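# Sweep lentils into scrap well, set sponge on counter

## Task

Move every lentil from the counter into the scrap well while keeping all other items on the counter; afterwards the yellow sponge must rest entirely on open counter, clear of the well and not propped against anything, with the gripper no longer bearing most of its weight, and everything must stay in place without the robot holding it.

## Robot and tools

Robot: one Kinova Gen3 seven-joint arm carrying a Robotiq 2F-85 parallel gripper. There is only one arm, so every joint list is a single flat list for it.

Frames: the scene frame has its origin on the table surface directly under the arm base, +z up, +y to the left when facing along +x. The base may sit slightly tilted relative to the table. The wrist camera frame wrist_camera_optical has +z looking forward, +x to the image right, +y down; the real camera may be offset up to about 24 mm and tilted or rolled up to about 11 degrees from it. robotiq_pinch sits between the pads when closed; robotiq_tcp is at the closed fingertips, further out.

Joint order (used in every row you send and every per-joint list returned): 1 wrist roll (joint_7), 2 forearm roll (joint_5), 3 upper arm roll (joint_3), 4 shoulder (joint_2), 5 waist (joint_1), 6 wrist pitch (joint_6), 7 elbow (joint_4). Follow this order only. Forearm roll and wrist roll are sign-flipped relative to the URDF, both in commands and readings; the ranges below use URDF signs. Ranges in radians: waist, upper arm roll, forearm roll, wrist roll -69.115 to 69.115; shoulder -2.250 to 2.250; elbow -2.580 to 2.580; wrist pitch -2.100 to 2.100. A target more than 0.013 rad beyond a range end and further out than the joint's last reading is refused; a joint driven into its true end gets clipped and the result prints "joint sent to its limit" (absence of that line does not prove there is more travel).

A row is 9 numbers: seven absolute joint target angles in radians (not offsets), then gripper position, then gripper speed, both in [-1, 1]. Optionally 7 more numbers in [0, 1] follow: per-joint stiffness scales in joint order, persisting until changed; with these set, per-step lead caps become smaller. Gripper position: +1 fully open (85 mm gap), 0 about 41 mm, about -0.8 pads touching, -1 closes until blocked. Gripper speed: -1 about 20 mm/s, 0 about 85, +1 about 150. Closing grip force is set by the arm, roughly 190-235 N per pad. The fingertips travel about 13 mm outward from the wrist while closing, so keep that clearance over the counter. To hold, send -1 and keep it; to soften, open then close to just under the object width; to release, send a width greater than the object.

Tools:
- execute_actions(actions): a list of up to 15 actions; each action is a list of up to 15 rows, one row per 1/30 s step; if fewer than 15 rows, the final row repeats to fill the action. An empty list just returns state and images.
- move(target, speed, blocking): target is one absolute row as above. speed is the rad/s of the joint with the longest way to go, 0.01-2, default 0.5. All joints interpolate in step, so the gripper traces a curve; duration is 0.5-10 s, longer paths get cut at 10 s. It does not avoid obstacles; faster moves and targets deeper past a contact hit and press harder. Gripper numbers apply immediately. The result adds a "move:" line: outcome (done, off_target, moving, held, fault), limits=held or limits=none, and the joint furthest from target. blocking=false returns after 0.5 s; then use wait or stop before sending anything else.
- wait(seconds 0-10): lets time pass holding the last command.
- stop(): brakes a running move; fingers keep moving.
- zoom_image(camera, region [x0,y0,x1,y1] pixels, at most 504x504) on cam_head_left, cam_head_right, cam_high, cam_low or cam_wrist, each 504x504.
- read_manual(section="licences"): licence text only.
- finished_scene(scene): ends the current scene irreversibly and reports success; pass that scene's number.

Motion limits: each step the sent target may lead the measured angle by at most 0.304 rad (waist, shoulder, upper arm roll, elbow) or 0.266 rad (the three wrist joints), and targets are scaled back if they would put the gripper over 70 mm from where it is. Far goals therefore need several actions; check "Joint targets" and resend the remainder. To freeze a joint, resend its Joint targets value.

Results: Joint positions and Joint velocities (rad, rad/s) in joint order; Joint targets; position_measured_pct, roughly 50 minus 50 times the finger position (0 when open; stalling below 90 means something is held or blocking; near 90 means pads closed on nothing or something tiny); step readings with HELD flags for rows that were restrained; "joint command not followed" when the clearance check (which treats mounts and posts as arm) altered targets; MOTOR HOT from 60 °C, OVER-TEMPERATURE FAULT at 75 °C when the arm sags.

Avoid: contact torque reaching the load limits (48.6 N m for the four big joints, 30.6 for the wrist joints, held weight included) triggers a 10 s halt; long heavy holding heats motors. Never push or drop anything off the table, avoid slamming, hard shoves and dropping items. Expect occasional brief tugs on held items or nudges to loose ones. Time passes while you compose replies, with the last command held. Leave the sponge released and stable before ending.

Each tool is called after "Call:" as name([rows], argument=value, ...), one row to a line, values as JSON.

## Session

Call:
execute_actions(actions=[])

Scene clock: 0.00 s.
position_measured_pct=0.0
Joint names: [wrist roll, forearm roll, upper arm roll, shoulder, waist, wrist pitch, elbow]
Joint positions: [-4.024 -0.384 -0.297  0.467 -0.34   1.584  2.246]
Joint velocities: [ 0.001 -0.    -0.    -0.    -0.    -0.    -0.   ]
Motor temperatures (°C, as the motors report them): [34 37 26 30 32 32 27]
Joint targets: [-4.024 -0.384 -0.297 0.467 -0.340 1.584 2.246]
Joint stiffness scale: [1. 1. 1. 1. 1. 1. 1.]

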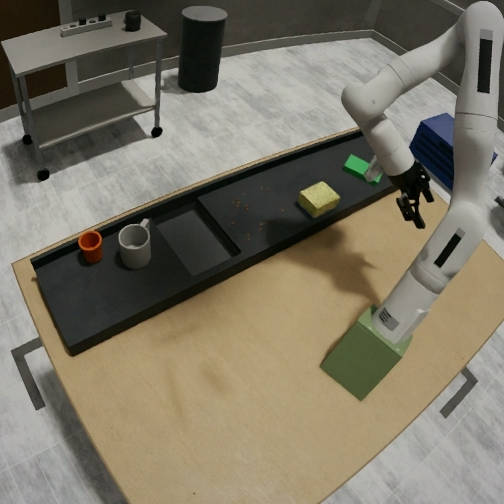

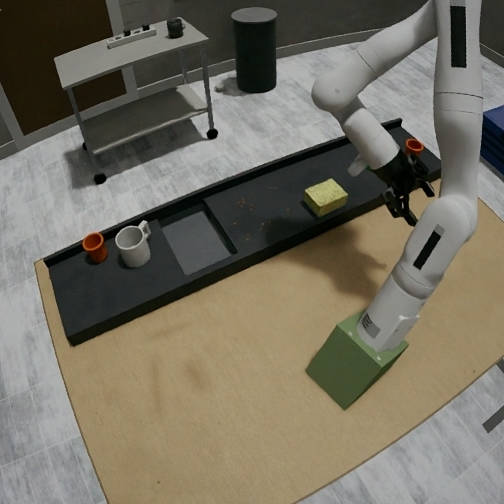

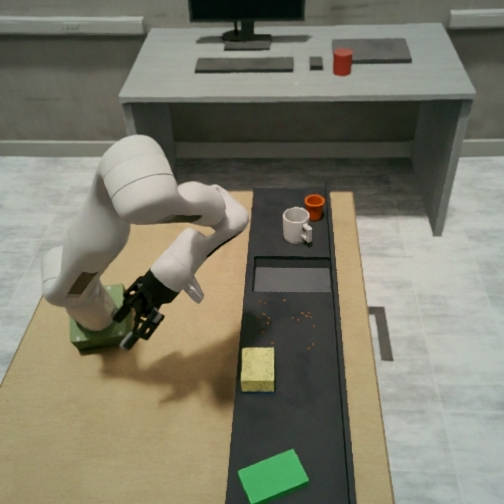

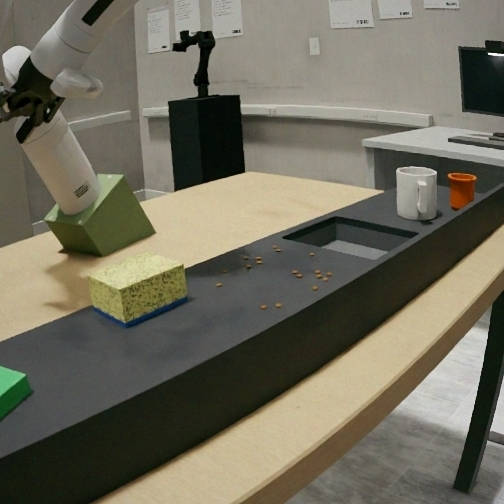

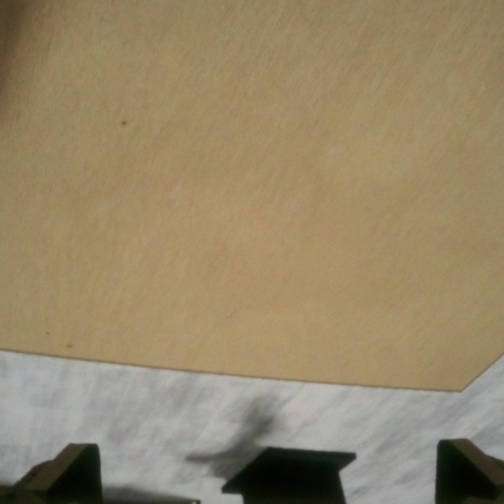

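Call:
zoom_image(camera="cam_high", region=[210, 240, 370, 440])

Region (210, 240, 370, 440) of cam_high's 504x504 image, scaled by 2.520, with more detail than that image has; it fills the left 403 columns of this view, and the rest is white.

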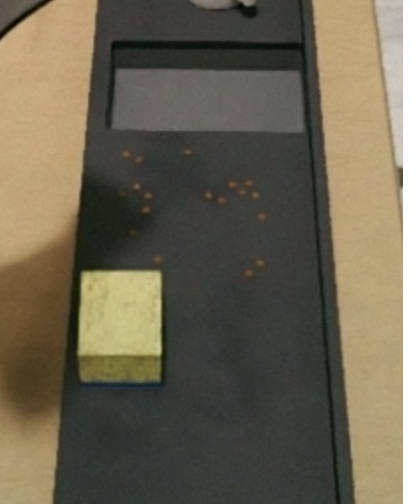

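Call:
move(target=[-2.348,-0.759,0,0.527,-0.308,0.821,2.033,1,0], speed=0.9)

Scene clock: 3.27 s.
position_measured_pct=0.0
Joint names: [wrist roll, forearm roll, upper arm roll, shoulder, waist, wrist pitch, elbow]
Joint positions: [-2.358 -0.754 -0.002  0.523 -0.312  0.827  2.037]
Joint velocities: [ 0.001 -0.001  0.     0.001  0.    -0.     0.   ]
Motor temperatures (°C, as the motors report them): [34 37 26 30 32 32 27]
Joint targets: [-2.348 -0.759 0.000 0.527 -0.308 0.821 2.033]
Joint stiffness scale: [1. 1. 1. 1. 1. 1. 1.]
move: done; limits=none; farthest joint: the wrist roll, 0.010 radians from its target (1.676 radians at the start)

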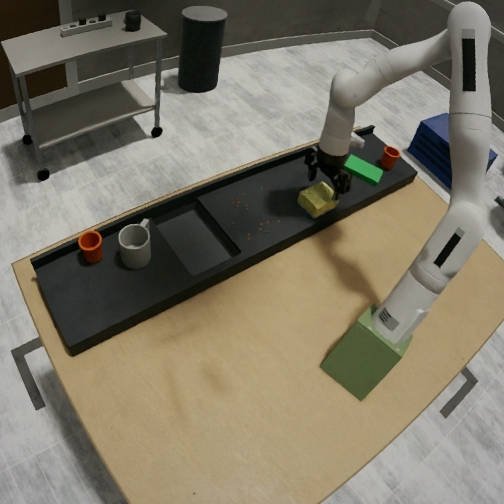

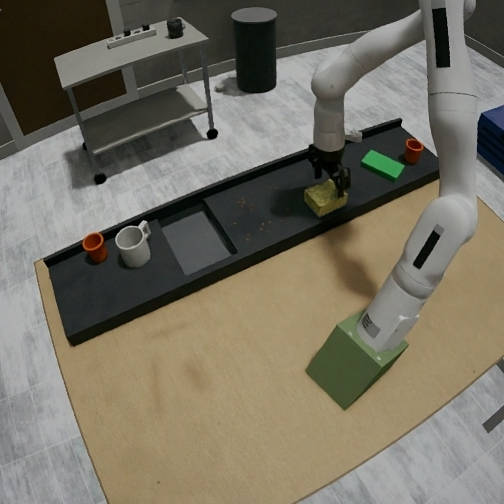

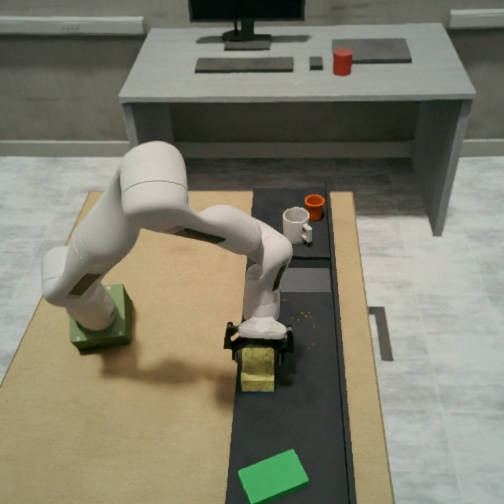

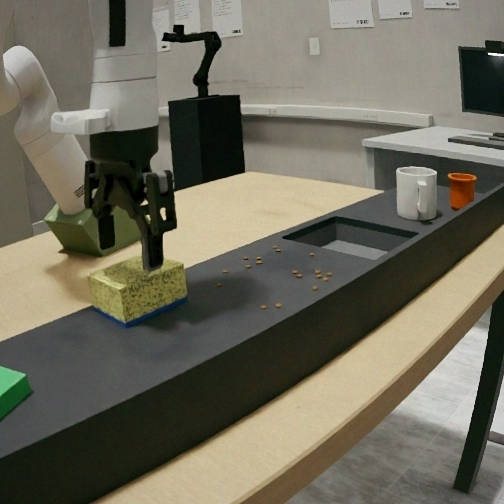

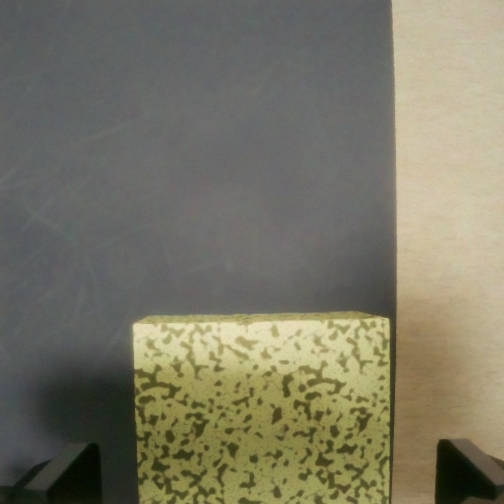

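Call:
move(target=[-2.24,-0.857,0,0.643,-0.277,0.712,2.063,1,0], speed=0.12)

Call:
move(target=[-2.24,-0.857,0,0.643,-0.277,0.712,2.063,0.45,-0.5])

Call:
zoom_image(camera="cam_low", region=[50, 200, 260, 350])

Scene clock: 5.03 s.
position_measured_pct=0.0
Joint names: [wrist roll, forearm roll, upper arm roll, shoulder, waist, wrist pitch, elbow]
Joint positions: [-2.25  -0.852 -0.002  0.639 -0.281  0.718  2.059]
Joint velocities: [-0.    -0.     0.     0.003  0.001 -0.     0.   ]
Motor temperatures (°C, as the motors report them): [34 37 26 30 32 32 27]
Joint targets: [-2.240 -0.857 0.000 0.643 -0.277 0.712 2.063]
Joint stiffness scale: [1. 1. 1. 1. 1. 1. 1.]
move: done; limits=none; farthest joint: the wrist roll, 0.010 radians from its target (0.118 radians at the start)

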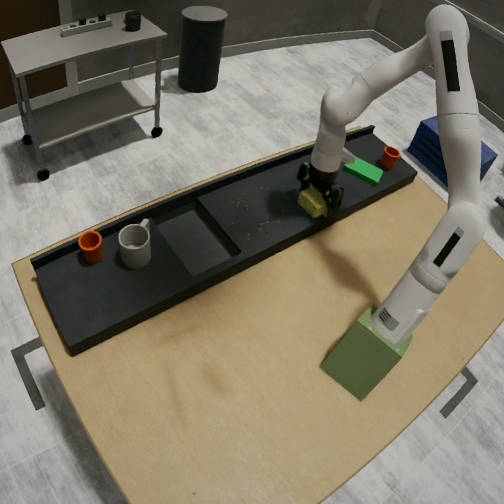

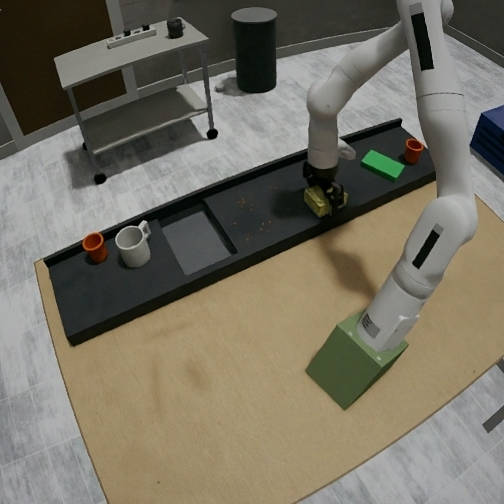

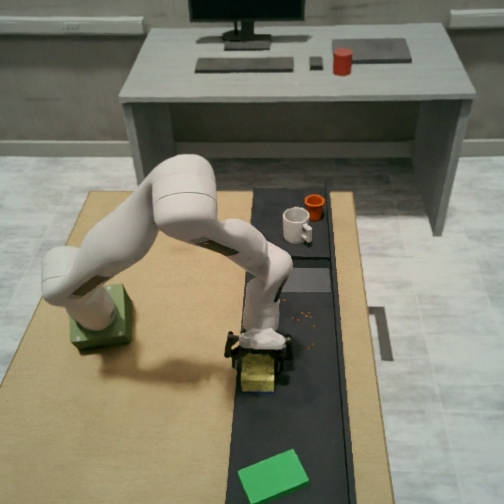

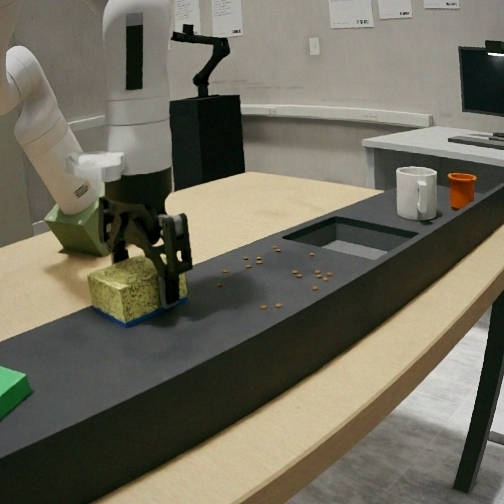

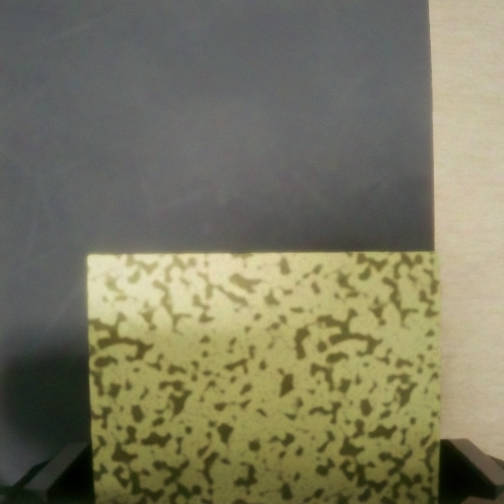

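Scene clock: 5.87 s.
position_measured_pct=27.4
Joint names: [wrist roll, forearm roll, upper arm roll, shoulder, waist, wrist pitch, elbow]
Joint positions: [-2.25  -0.852 -0.002  0.639 -0.281  0.717  2.059]
Joint velocities: [-0.001  0.    -0.     0.     0.    -0.     0.   ]
Motor temperatures (°C, as the motors report them): [34 37 26 30 32 32 27]
Joint targets: [-2.240 -0.857 0.000 0.643 -0.277 0.712 2.063]
Joint stiffness scale: [1. 1. 1. 1. 1. 1. 1.]
move: done; limits=none; farthest joint: the wrist roll, 0.010 radians from its target (0.010 radians at the start)

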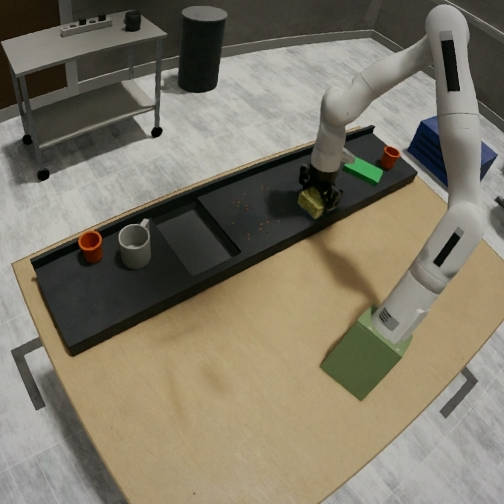

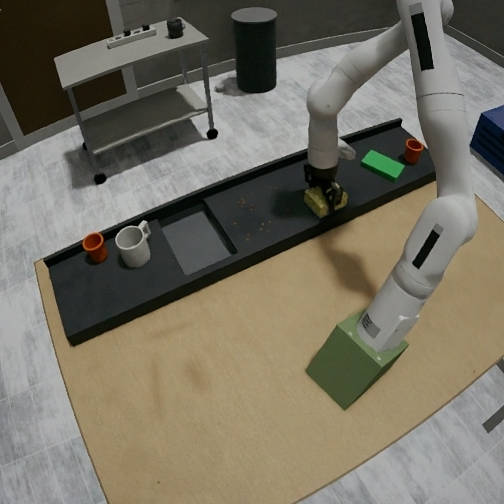

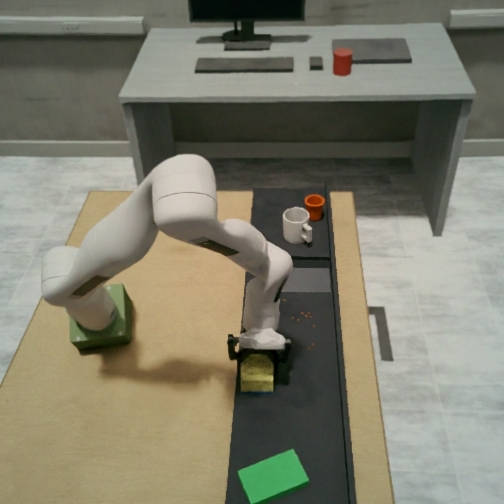

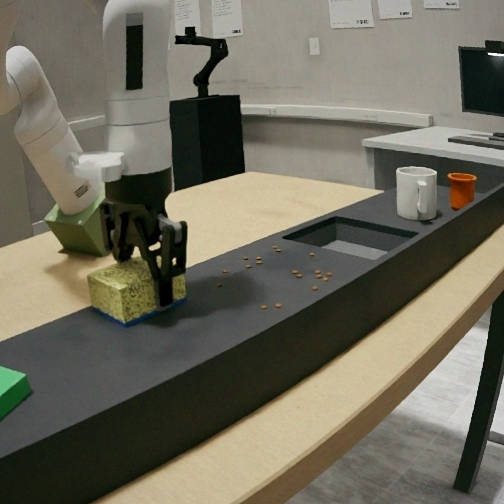

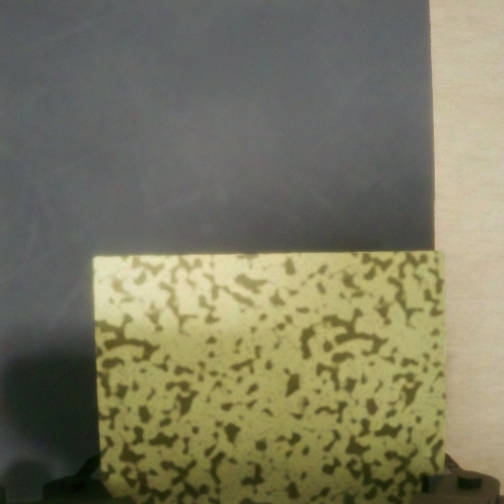

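Region (50, 200, 260, 350) of cam_low's 504x504 image, scaled by 2.400, with more detail than that image has; it fills the top 360 rows of this view, and the rest is white.

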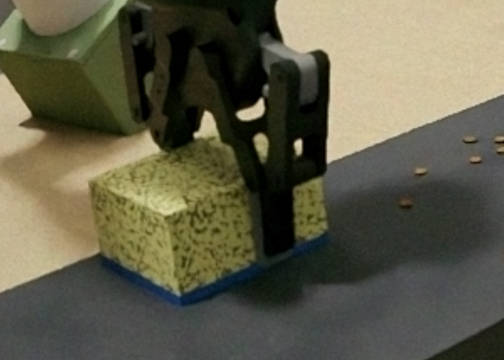

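Call:
move(target=[-3.815,-0.825,0,0.7,-0.312,0.727,2.003,0.45,-0.5], speed=0.9)

Call:
move(target=[-3.71,-0.801,0,0.769,-0.418,0.729,1.984,0.45,-0.5], speed=0.14)

Call:
move(target=[-3.613,-0.729,0,0.88,-0.572,0.747,1.903,0.45,-0.5], speed=0.14)

Call:
zoom_image(camera="cam_head_left", region=[180, 160, 340, 280])

Scene clock: 8.73 s.
position_measured_pct=27.4
Joint names: [wrist roll, forearm roll, upper arm roll, shoulder, waist, wrist pitch, elbow]
Joint positions: [-3.804 -0.831 -0.002  0.685 -0.311  0.724  2.002]
Joint velocities: [-0.  0. -0.  0. -0.  0.  0.]
Motor temperatures (°C, as the motors report them): [34 37 26 30 32 32 27]
Joint targets: [-3.815 -0.825 0.000 0.700 -0.312 0.727 2.003]
Joint stiffness scale: [1. 1. 1. 1. 1. 1. 1.]
move: off_target; limits=none; farthest joint: the shoulder, 0.015 radians from its target (0.061 radians at the start)

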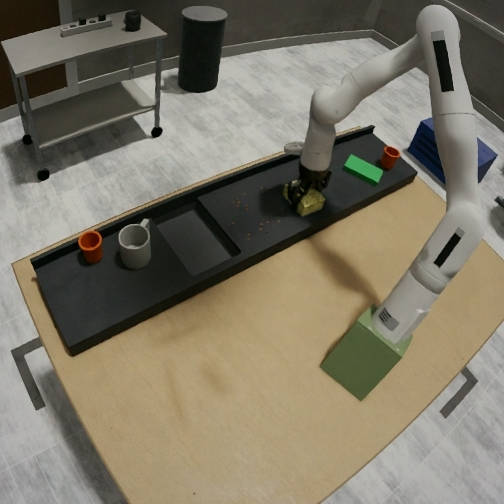

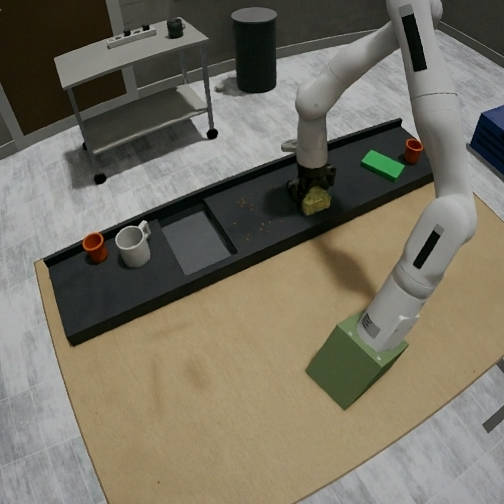

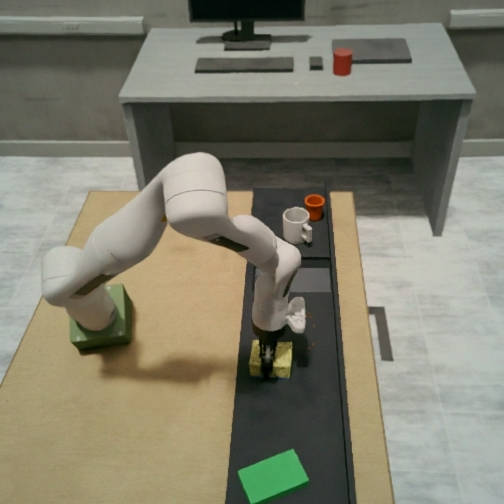

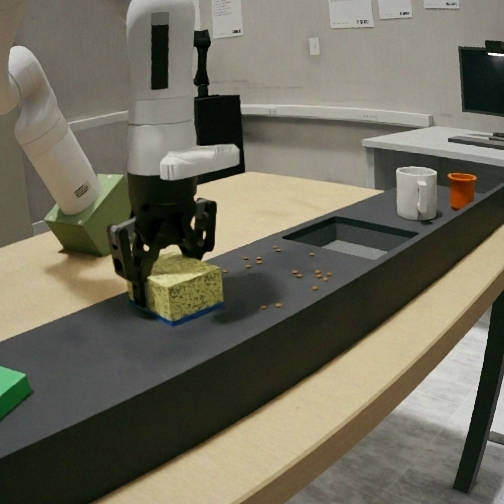

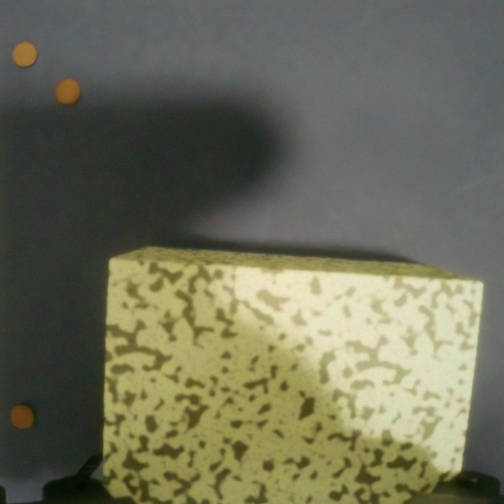

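Scene clock: 9.97 s.
position_measured_pct=27.4
Joint names: [wrist roll, forearm roll, upper arm roll, shoulder, waist, wrist pitch, elbow]
Joint positions: [-3.72  -0.808 -0.002  0.75  -0.418  0.729  1.983]
Joint velocities: [-0.    -0.    -0.     0.001 -0.003 -0.    -0.   ]
Motor temperatures (°C, as the motors report them): [34 37 26 30 32 32 27]
Joint targets: [-3.710 -0.801 0.000 0.769 -0.418 0.729 1.984]
Joint stiffness scale: [1. 1. 1. 1. 1. 1. 1.]
move: off_target; limits=none; farthest joint: the shoulder, 0.019 radians from its target (0.084 radians at the start)

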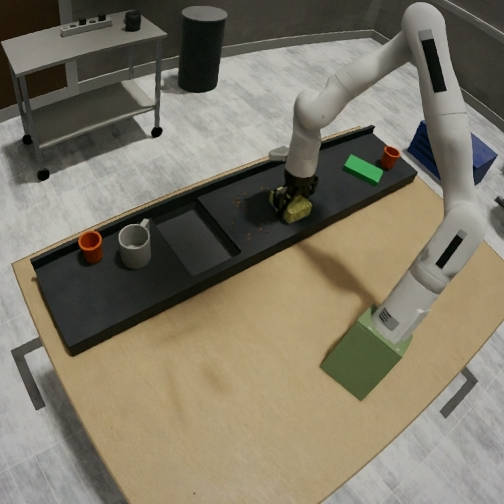

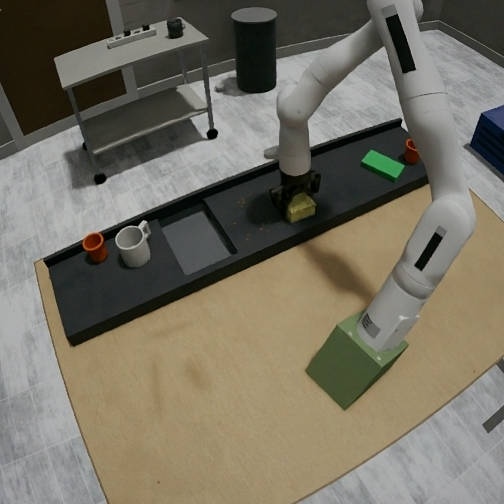

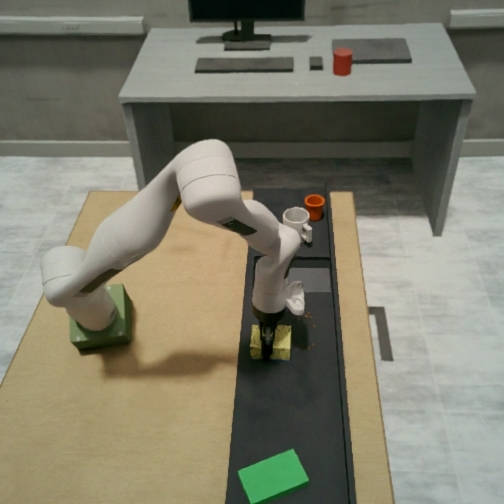

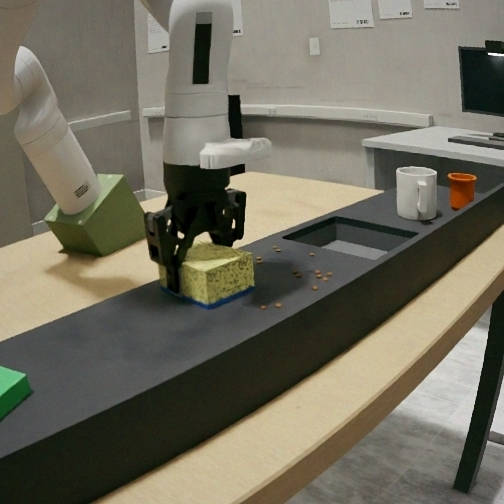

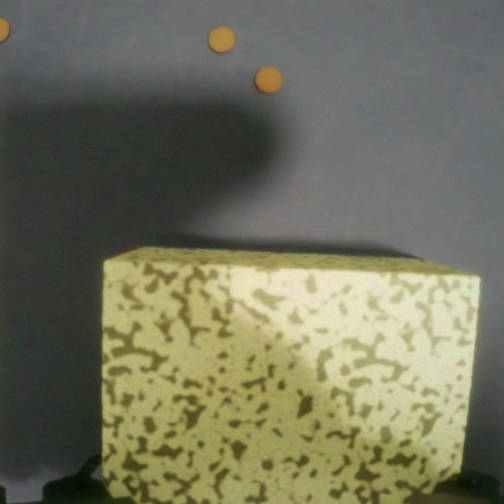

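Scene clock: 11.53 s.
position_measured_pct=27.4
Joint names: [wrist roll, forearm roll, upper arm roll, shoulder, waist, wrist pitch, elbow]
Joint positions: [-3.623 -0.735 -0.002  0.863 -0.571  0.747  1.903]
Joint velocities: [-0.001 -0.     0.001  0.001 -0.003  0.    -0.001]
Motor temperatures (°C, as the motors report them): [34 37 26 30 32 32 27]
Joint targets: [-3.613 -0.729 0.000 0.880 -0.572 0.747 1.903]
Joint stiffness scale: [1. 1. 1. 1. 1. 1. 1.]
move: off_target; limits=none; farthest joint: the shoulder, 0.017 radians from its target (0.130 radians at the start)

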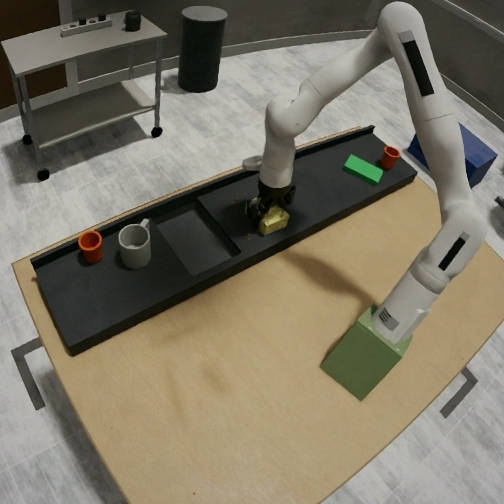

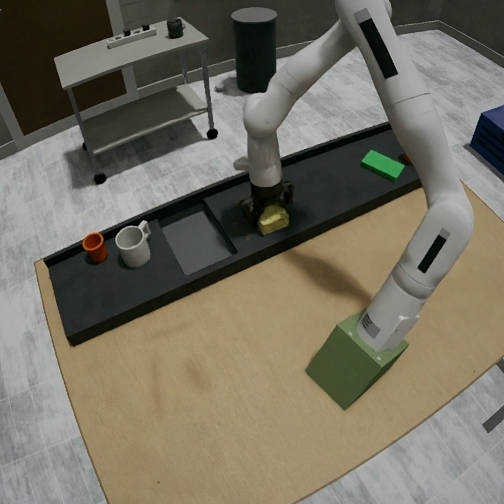

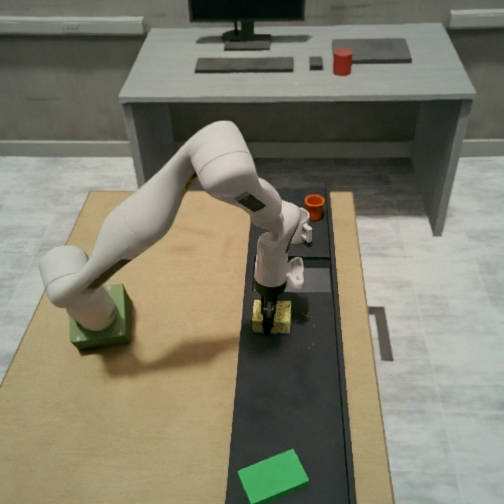

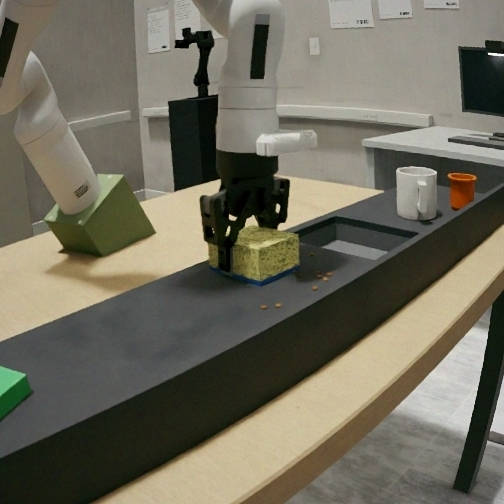

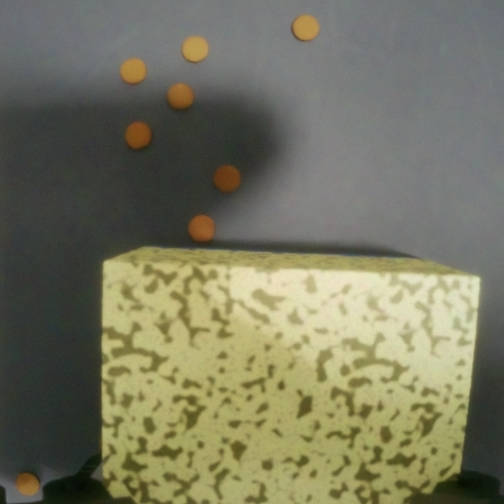

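Region (180, 160, 340, 280) of cam_head_left's 504x504 image, scaled by 3.150, with more detail than that image has; it fills the top 378 rows of this view, and the rest is white.

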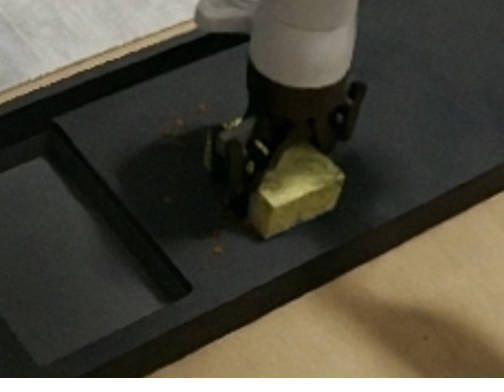

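Call:
move(target=[-3.56,-0.612,0,1.014,-0.74,0.8,1.74,0.45,-0.5], speed=0.15)

Call:
move(target=[-3.6,-0.565,0,0.972,-0.762,0.86,1.715,0.45,-0.5], speed=0.2)

Call:
move(target=[-4.03,-0.685,0,0.73,-0.293,0.89,1.735,0.45,-0.5], speed=0.45)

Call:
move(target=[-3.992,-0.735,0,0.772,-0.266,0.838,1.751,0.45,-0.5], speed=0.08)

Scene clock: 13.43 s.
position_measured_pct=27.4
Joint names: [wrist roll, forearm roll, upper arm roll, shoulder, waist, wrist pitch, elbow]
Joint positions: [-3.57  -0.618 -0.001  1.008 -0.736  0.797  1.744]
Joint velocities: [ 0.001 -0.    -0.     0.001 -0.003  0.    -0.   ]
Motor temperatures (°C, as the motors report them): [34 37 26 30 32 32 27]
Joint targets: [-3.560 -0.612 0.000 1.014 -0.740 0.800 1.740]
Joint stiffness scale: [1. 1. 1. 1. 1. 1. 1.]
move: done; limits=none; farthest joint: the wrist roll, 0.010 radians from its target (0.063 radians at the start)

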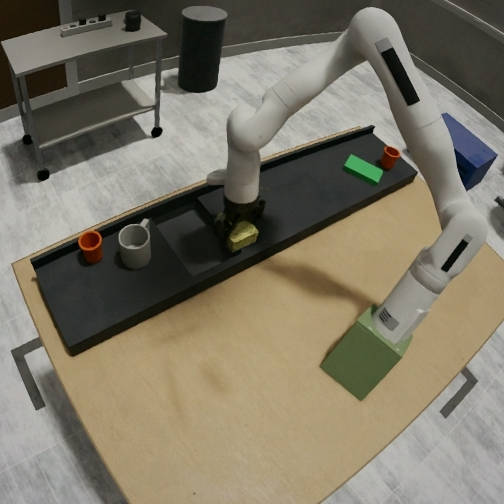

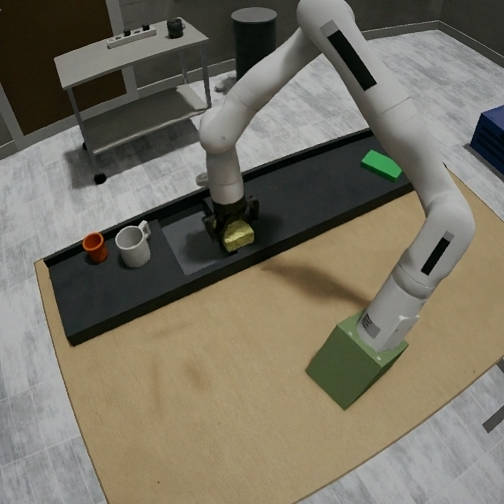

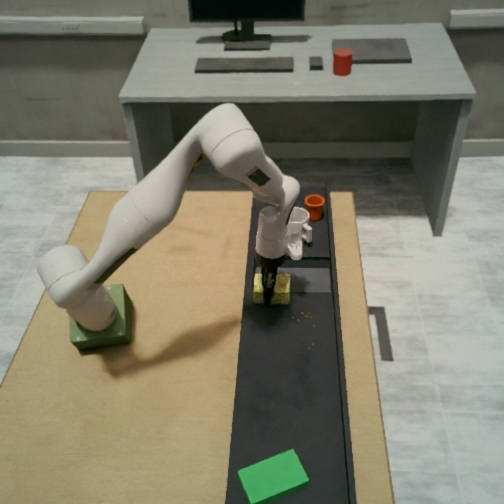

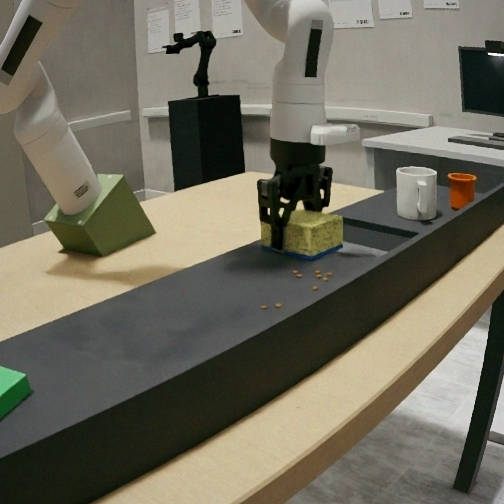

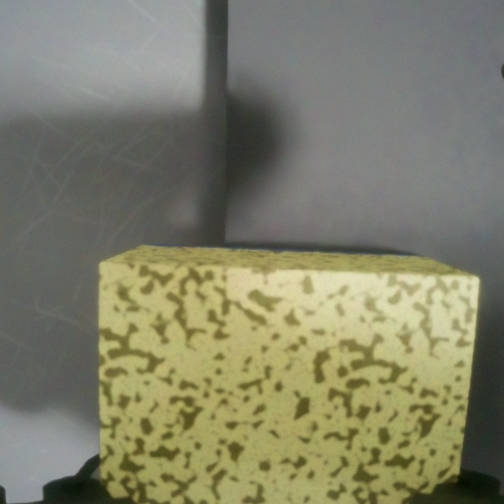

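Scene clock: 14.27 s.
position_measured_pct=27.4
Joint names: [wrist roll, forearm roll, upper arm roll, shoulder, waist, wrist pitch, elbow]
Joint positions: [-3.59  -0.57  -0.001  0.976 -0.758  0.854  1.719]
Joint velocities: [-0.001  0.    -0.001 -0.003 -0.002  0.     0.   ]
Motor temperatures (°C, as the motors report them): [34 37 26 30 32 32 27]
Joint targets: [-3.600 -0.565 0.000 0.972 -0.762 0.860 1.715]
Joint stiffness scale: [1. 1. 1. 1. 1. 1. 1.]
move: done; limits=none; farthest joint: the wrist roll, 0.010 radians from its target (0.030 radians at the start)

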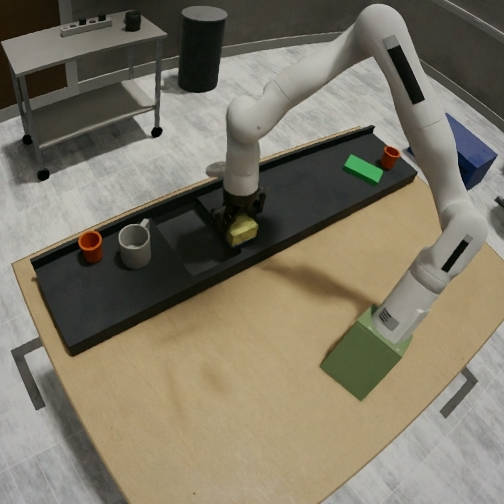

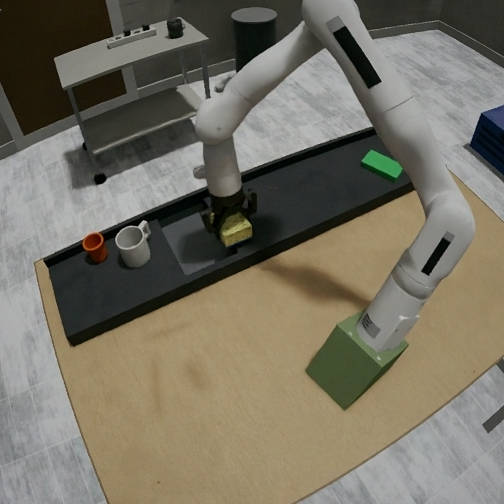

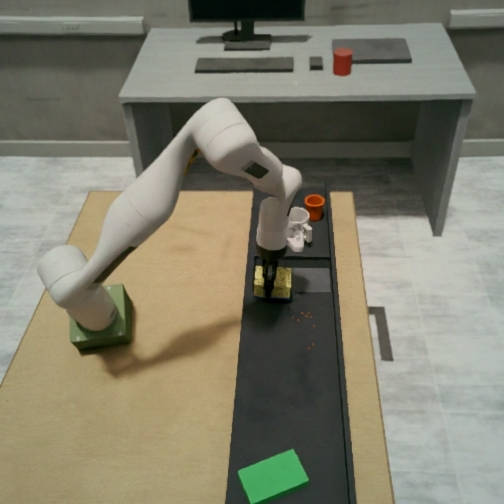

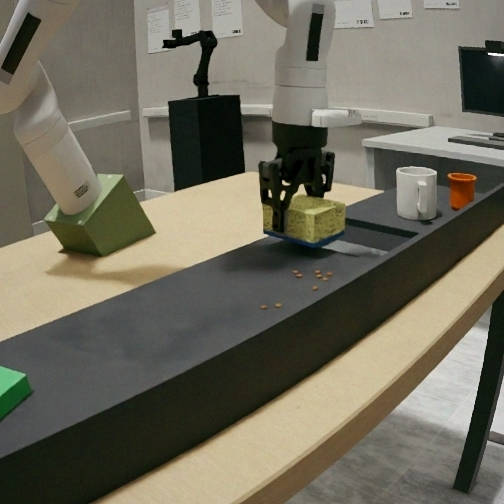

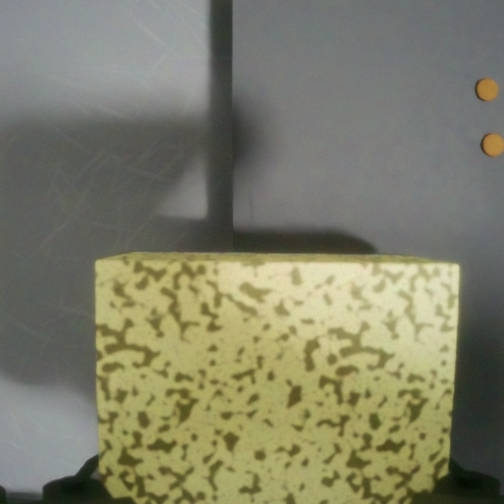

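Scene clock: 15.93 s.
position_measured_pct=27.4
Joint names: [wrist roll, forearm roll, upper arm roll, shoulder, waist, wrist pitch, elbow]
Joint positions: [-4.02  -0.681 -0.     0.734 -0.297  0.885  1.731]
Joint velocities: [-0.    -0.    -0.    -0.001  0.003  0.     0.   ]
Motor temperatures (°C, as the motors report them): [34 37 26 30 32 32 27]
Joint targets: [-4.030 -0.685 -0.000 0.730 -0.293 0.890 1.735]
Joint stiffness scale: [1. 1. 1. 1. 1. 1. 1.]
move: done; limits=none; farthest joint: the wrist roll, 0.010 radians from its target (0.440 radians at the start)

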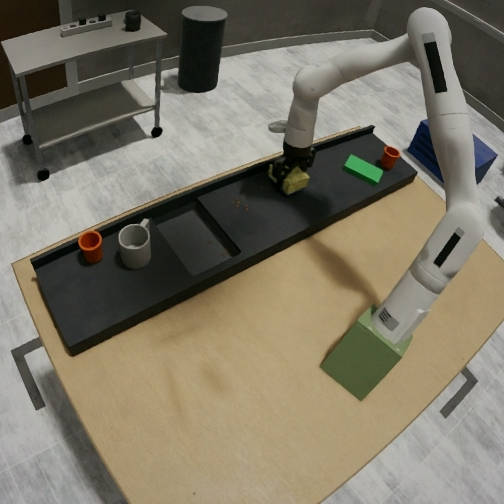

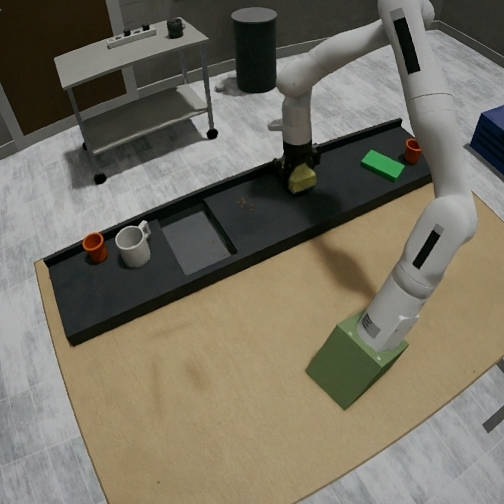

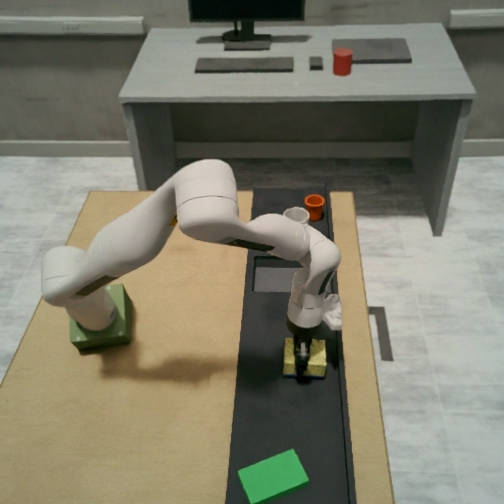

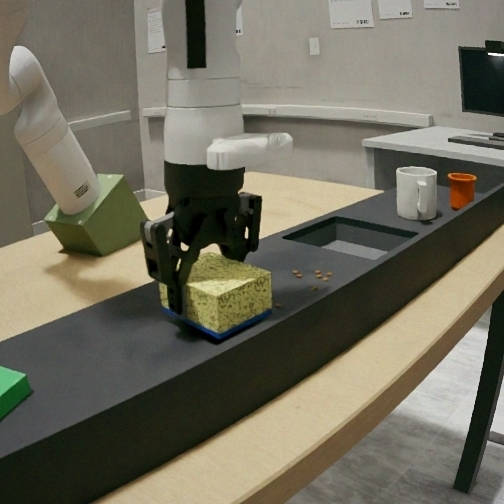

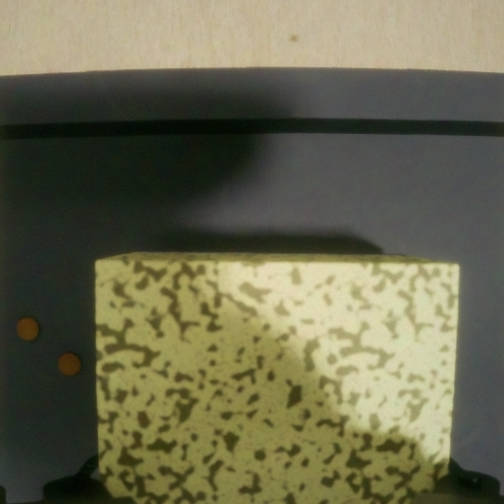

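Scene clock: 16.87 s.
position_measured_pct=27.4
Joint names: [wrist roll, forearm roll, upper arm roll, shoulder, waist, wrist pitch, elbow]
Joint positions: [-4.003 -0.726 -0.003  0.758 -0.277  0.849  1.744]
Joint velocities: [ 0.001 -0.    -0.    -0.     0.001 -0.    -0.   ]
Motor temperatures (°C, as the motors report them): [34 37 26 30 32 32 27]
Joint targets: [-3.992 -0.735 0.000 0.772 -0.266 0.838 1.751]
Joint stiffness scale: [1. 1. 1. 1. 1. 1. 1.]
move: off_target; limits=none; farthest joint: the shoulder, 0.014 radians from its target (0.038 radians at the start)

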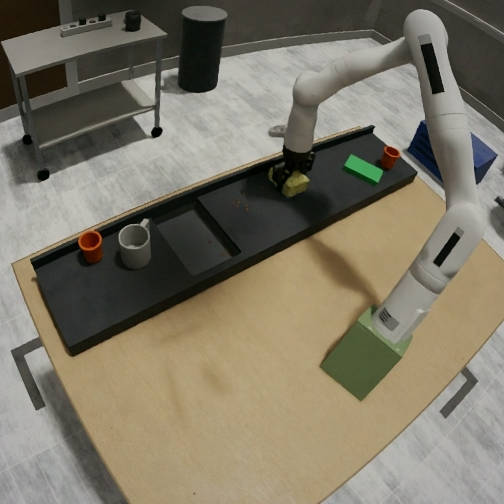

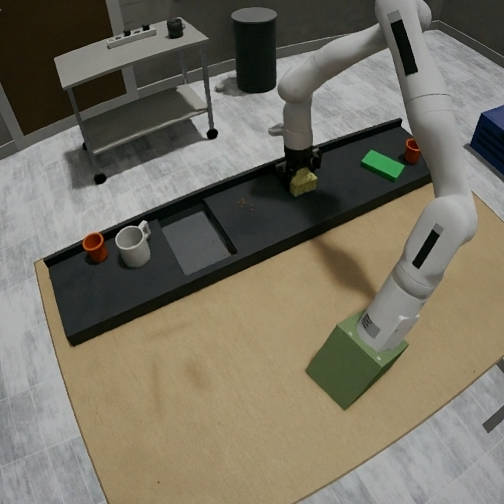

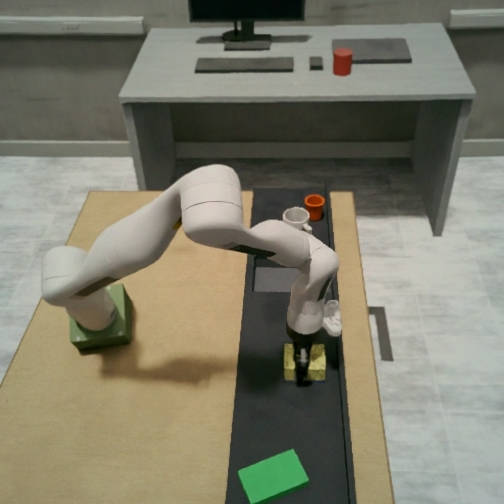

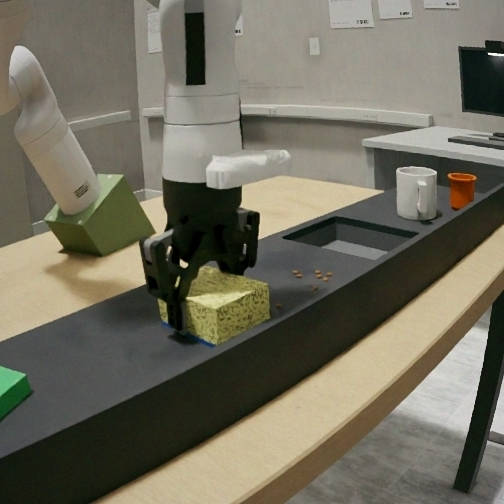

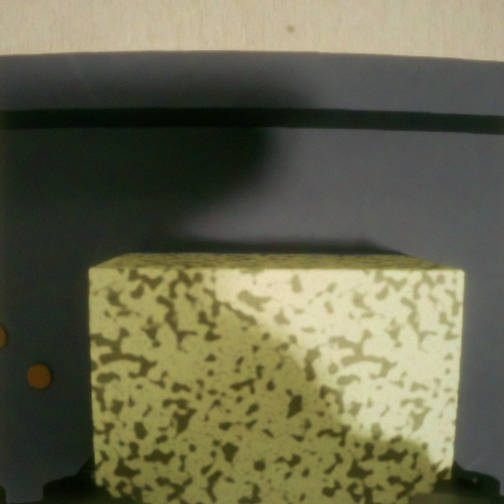

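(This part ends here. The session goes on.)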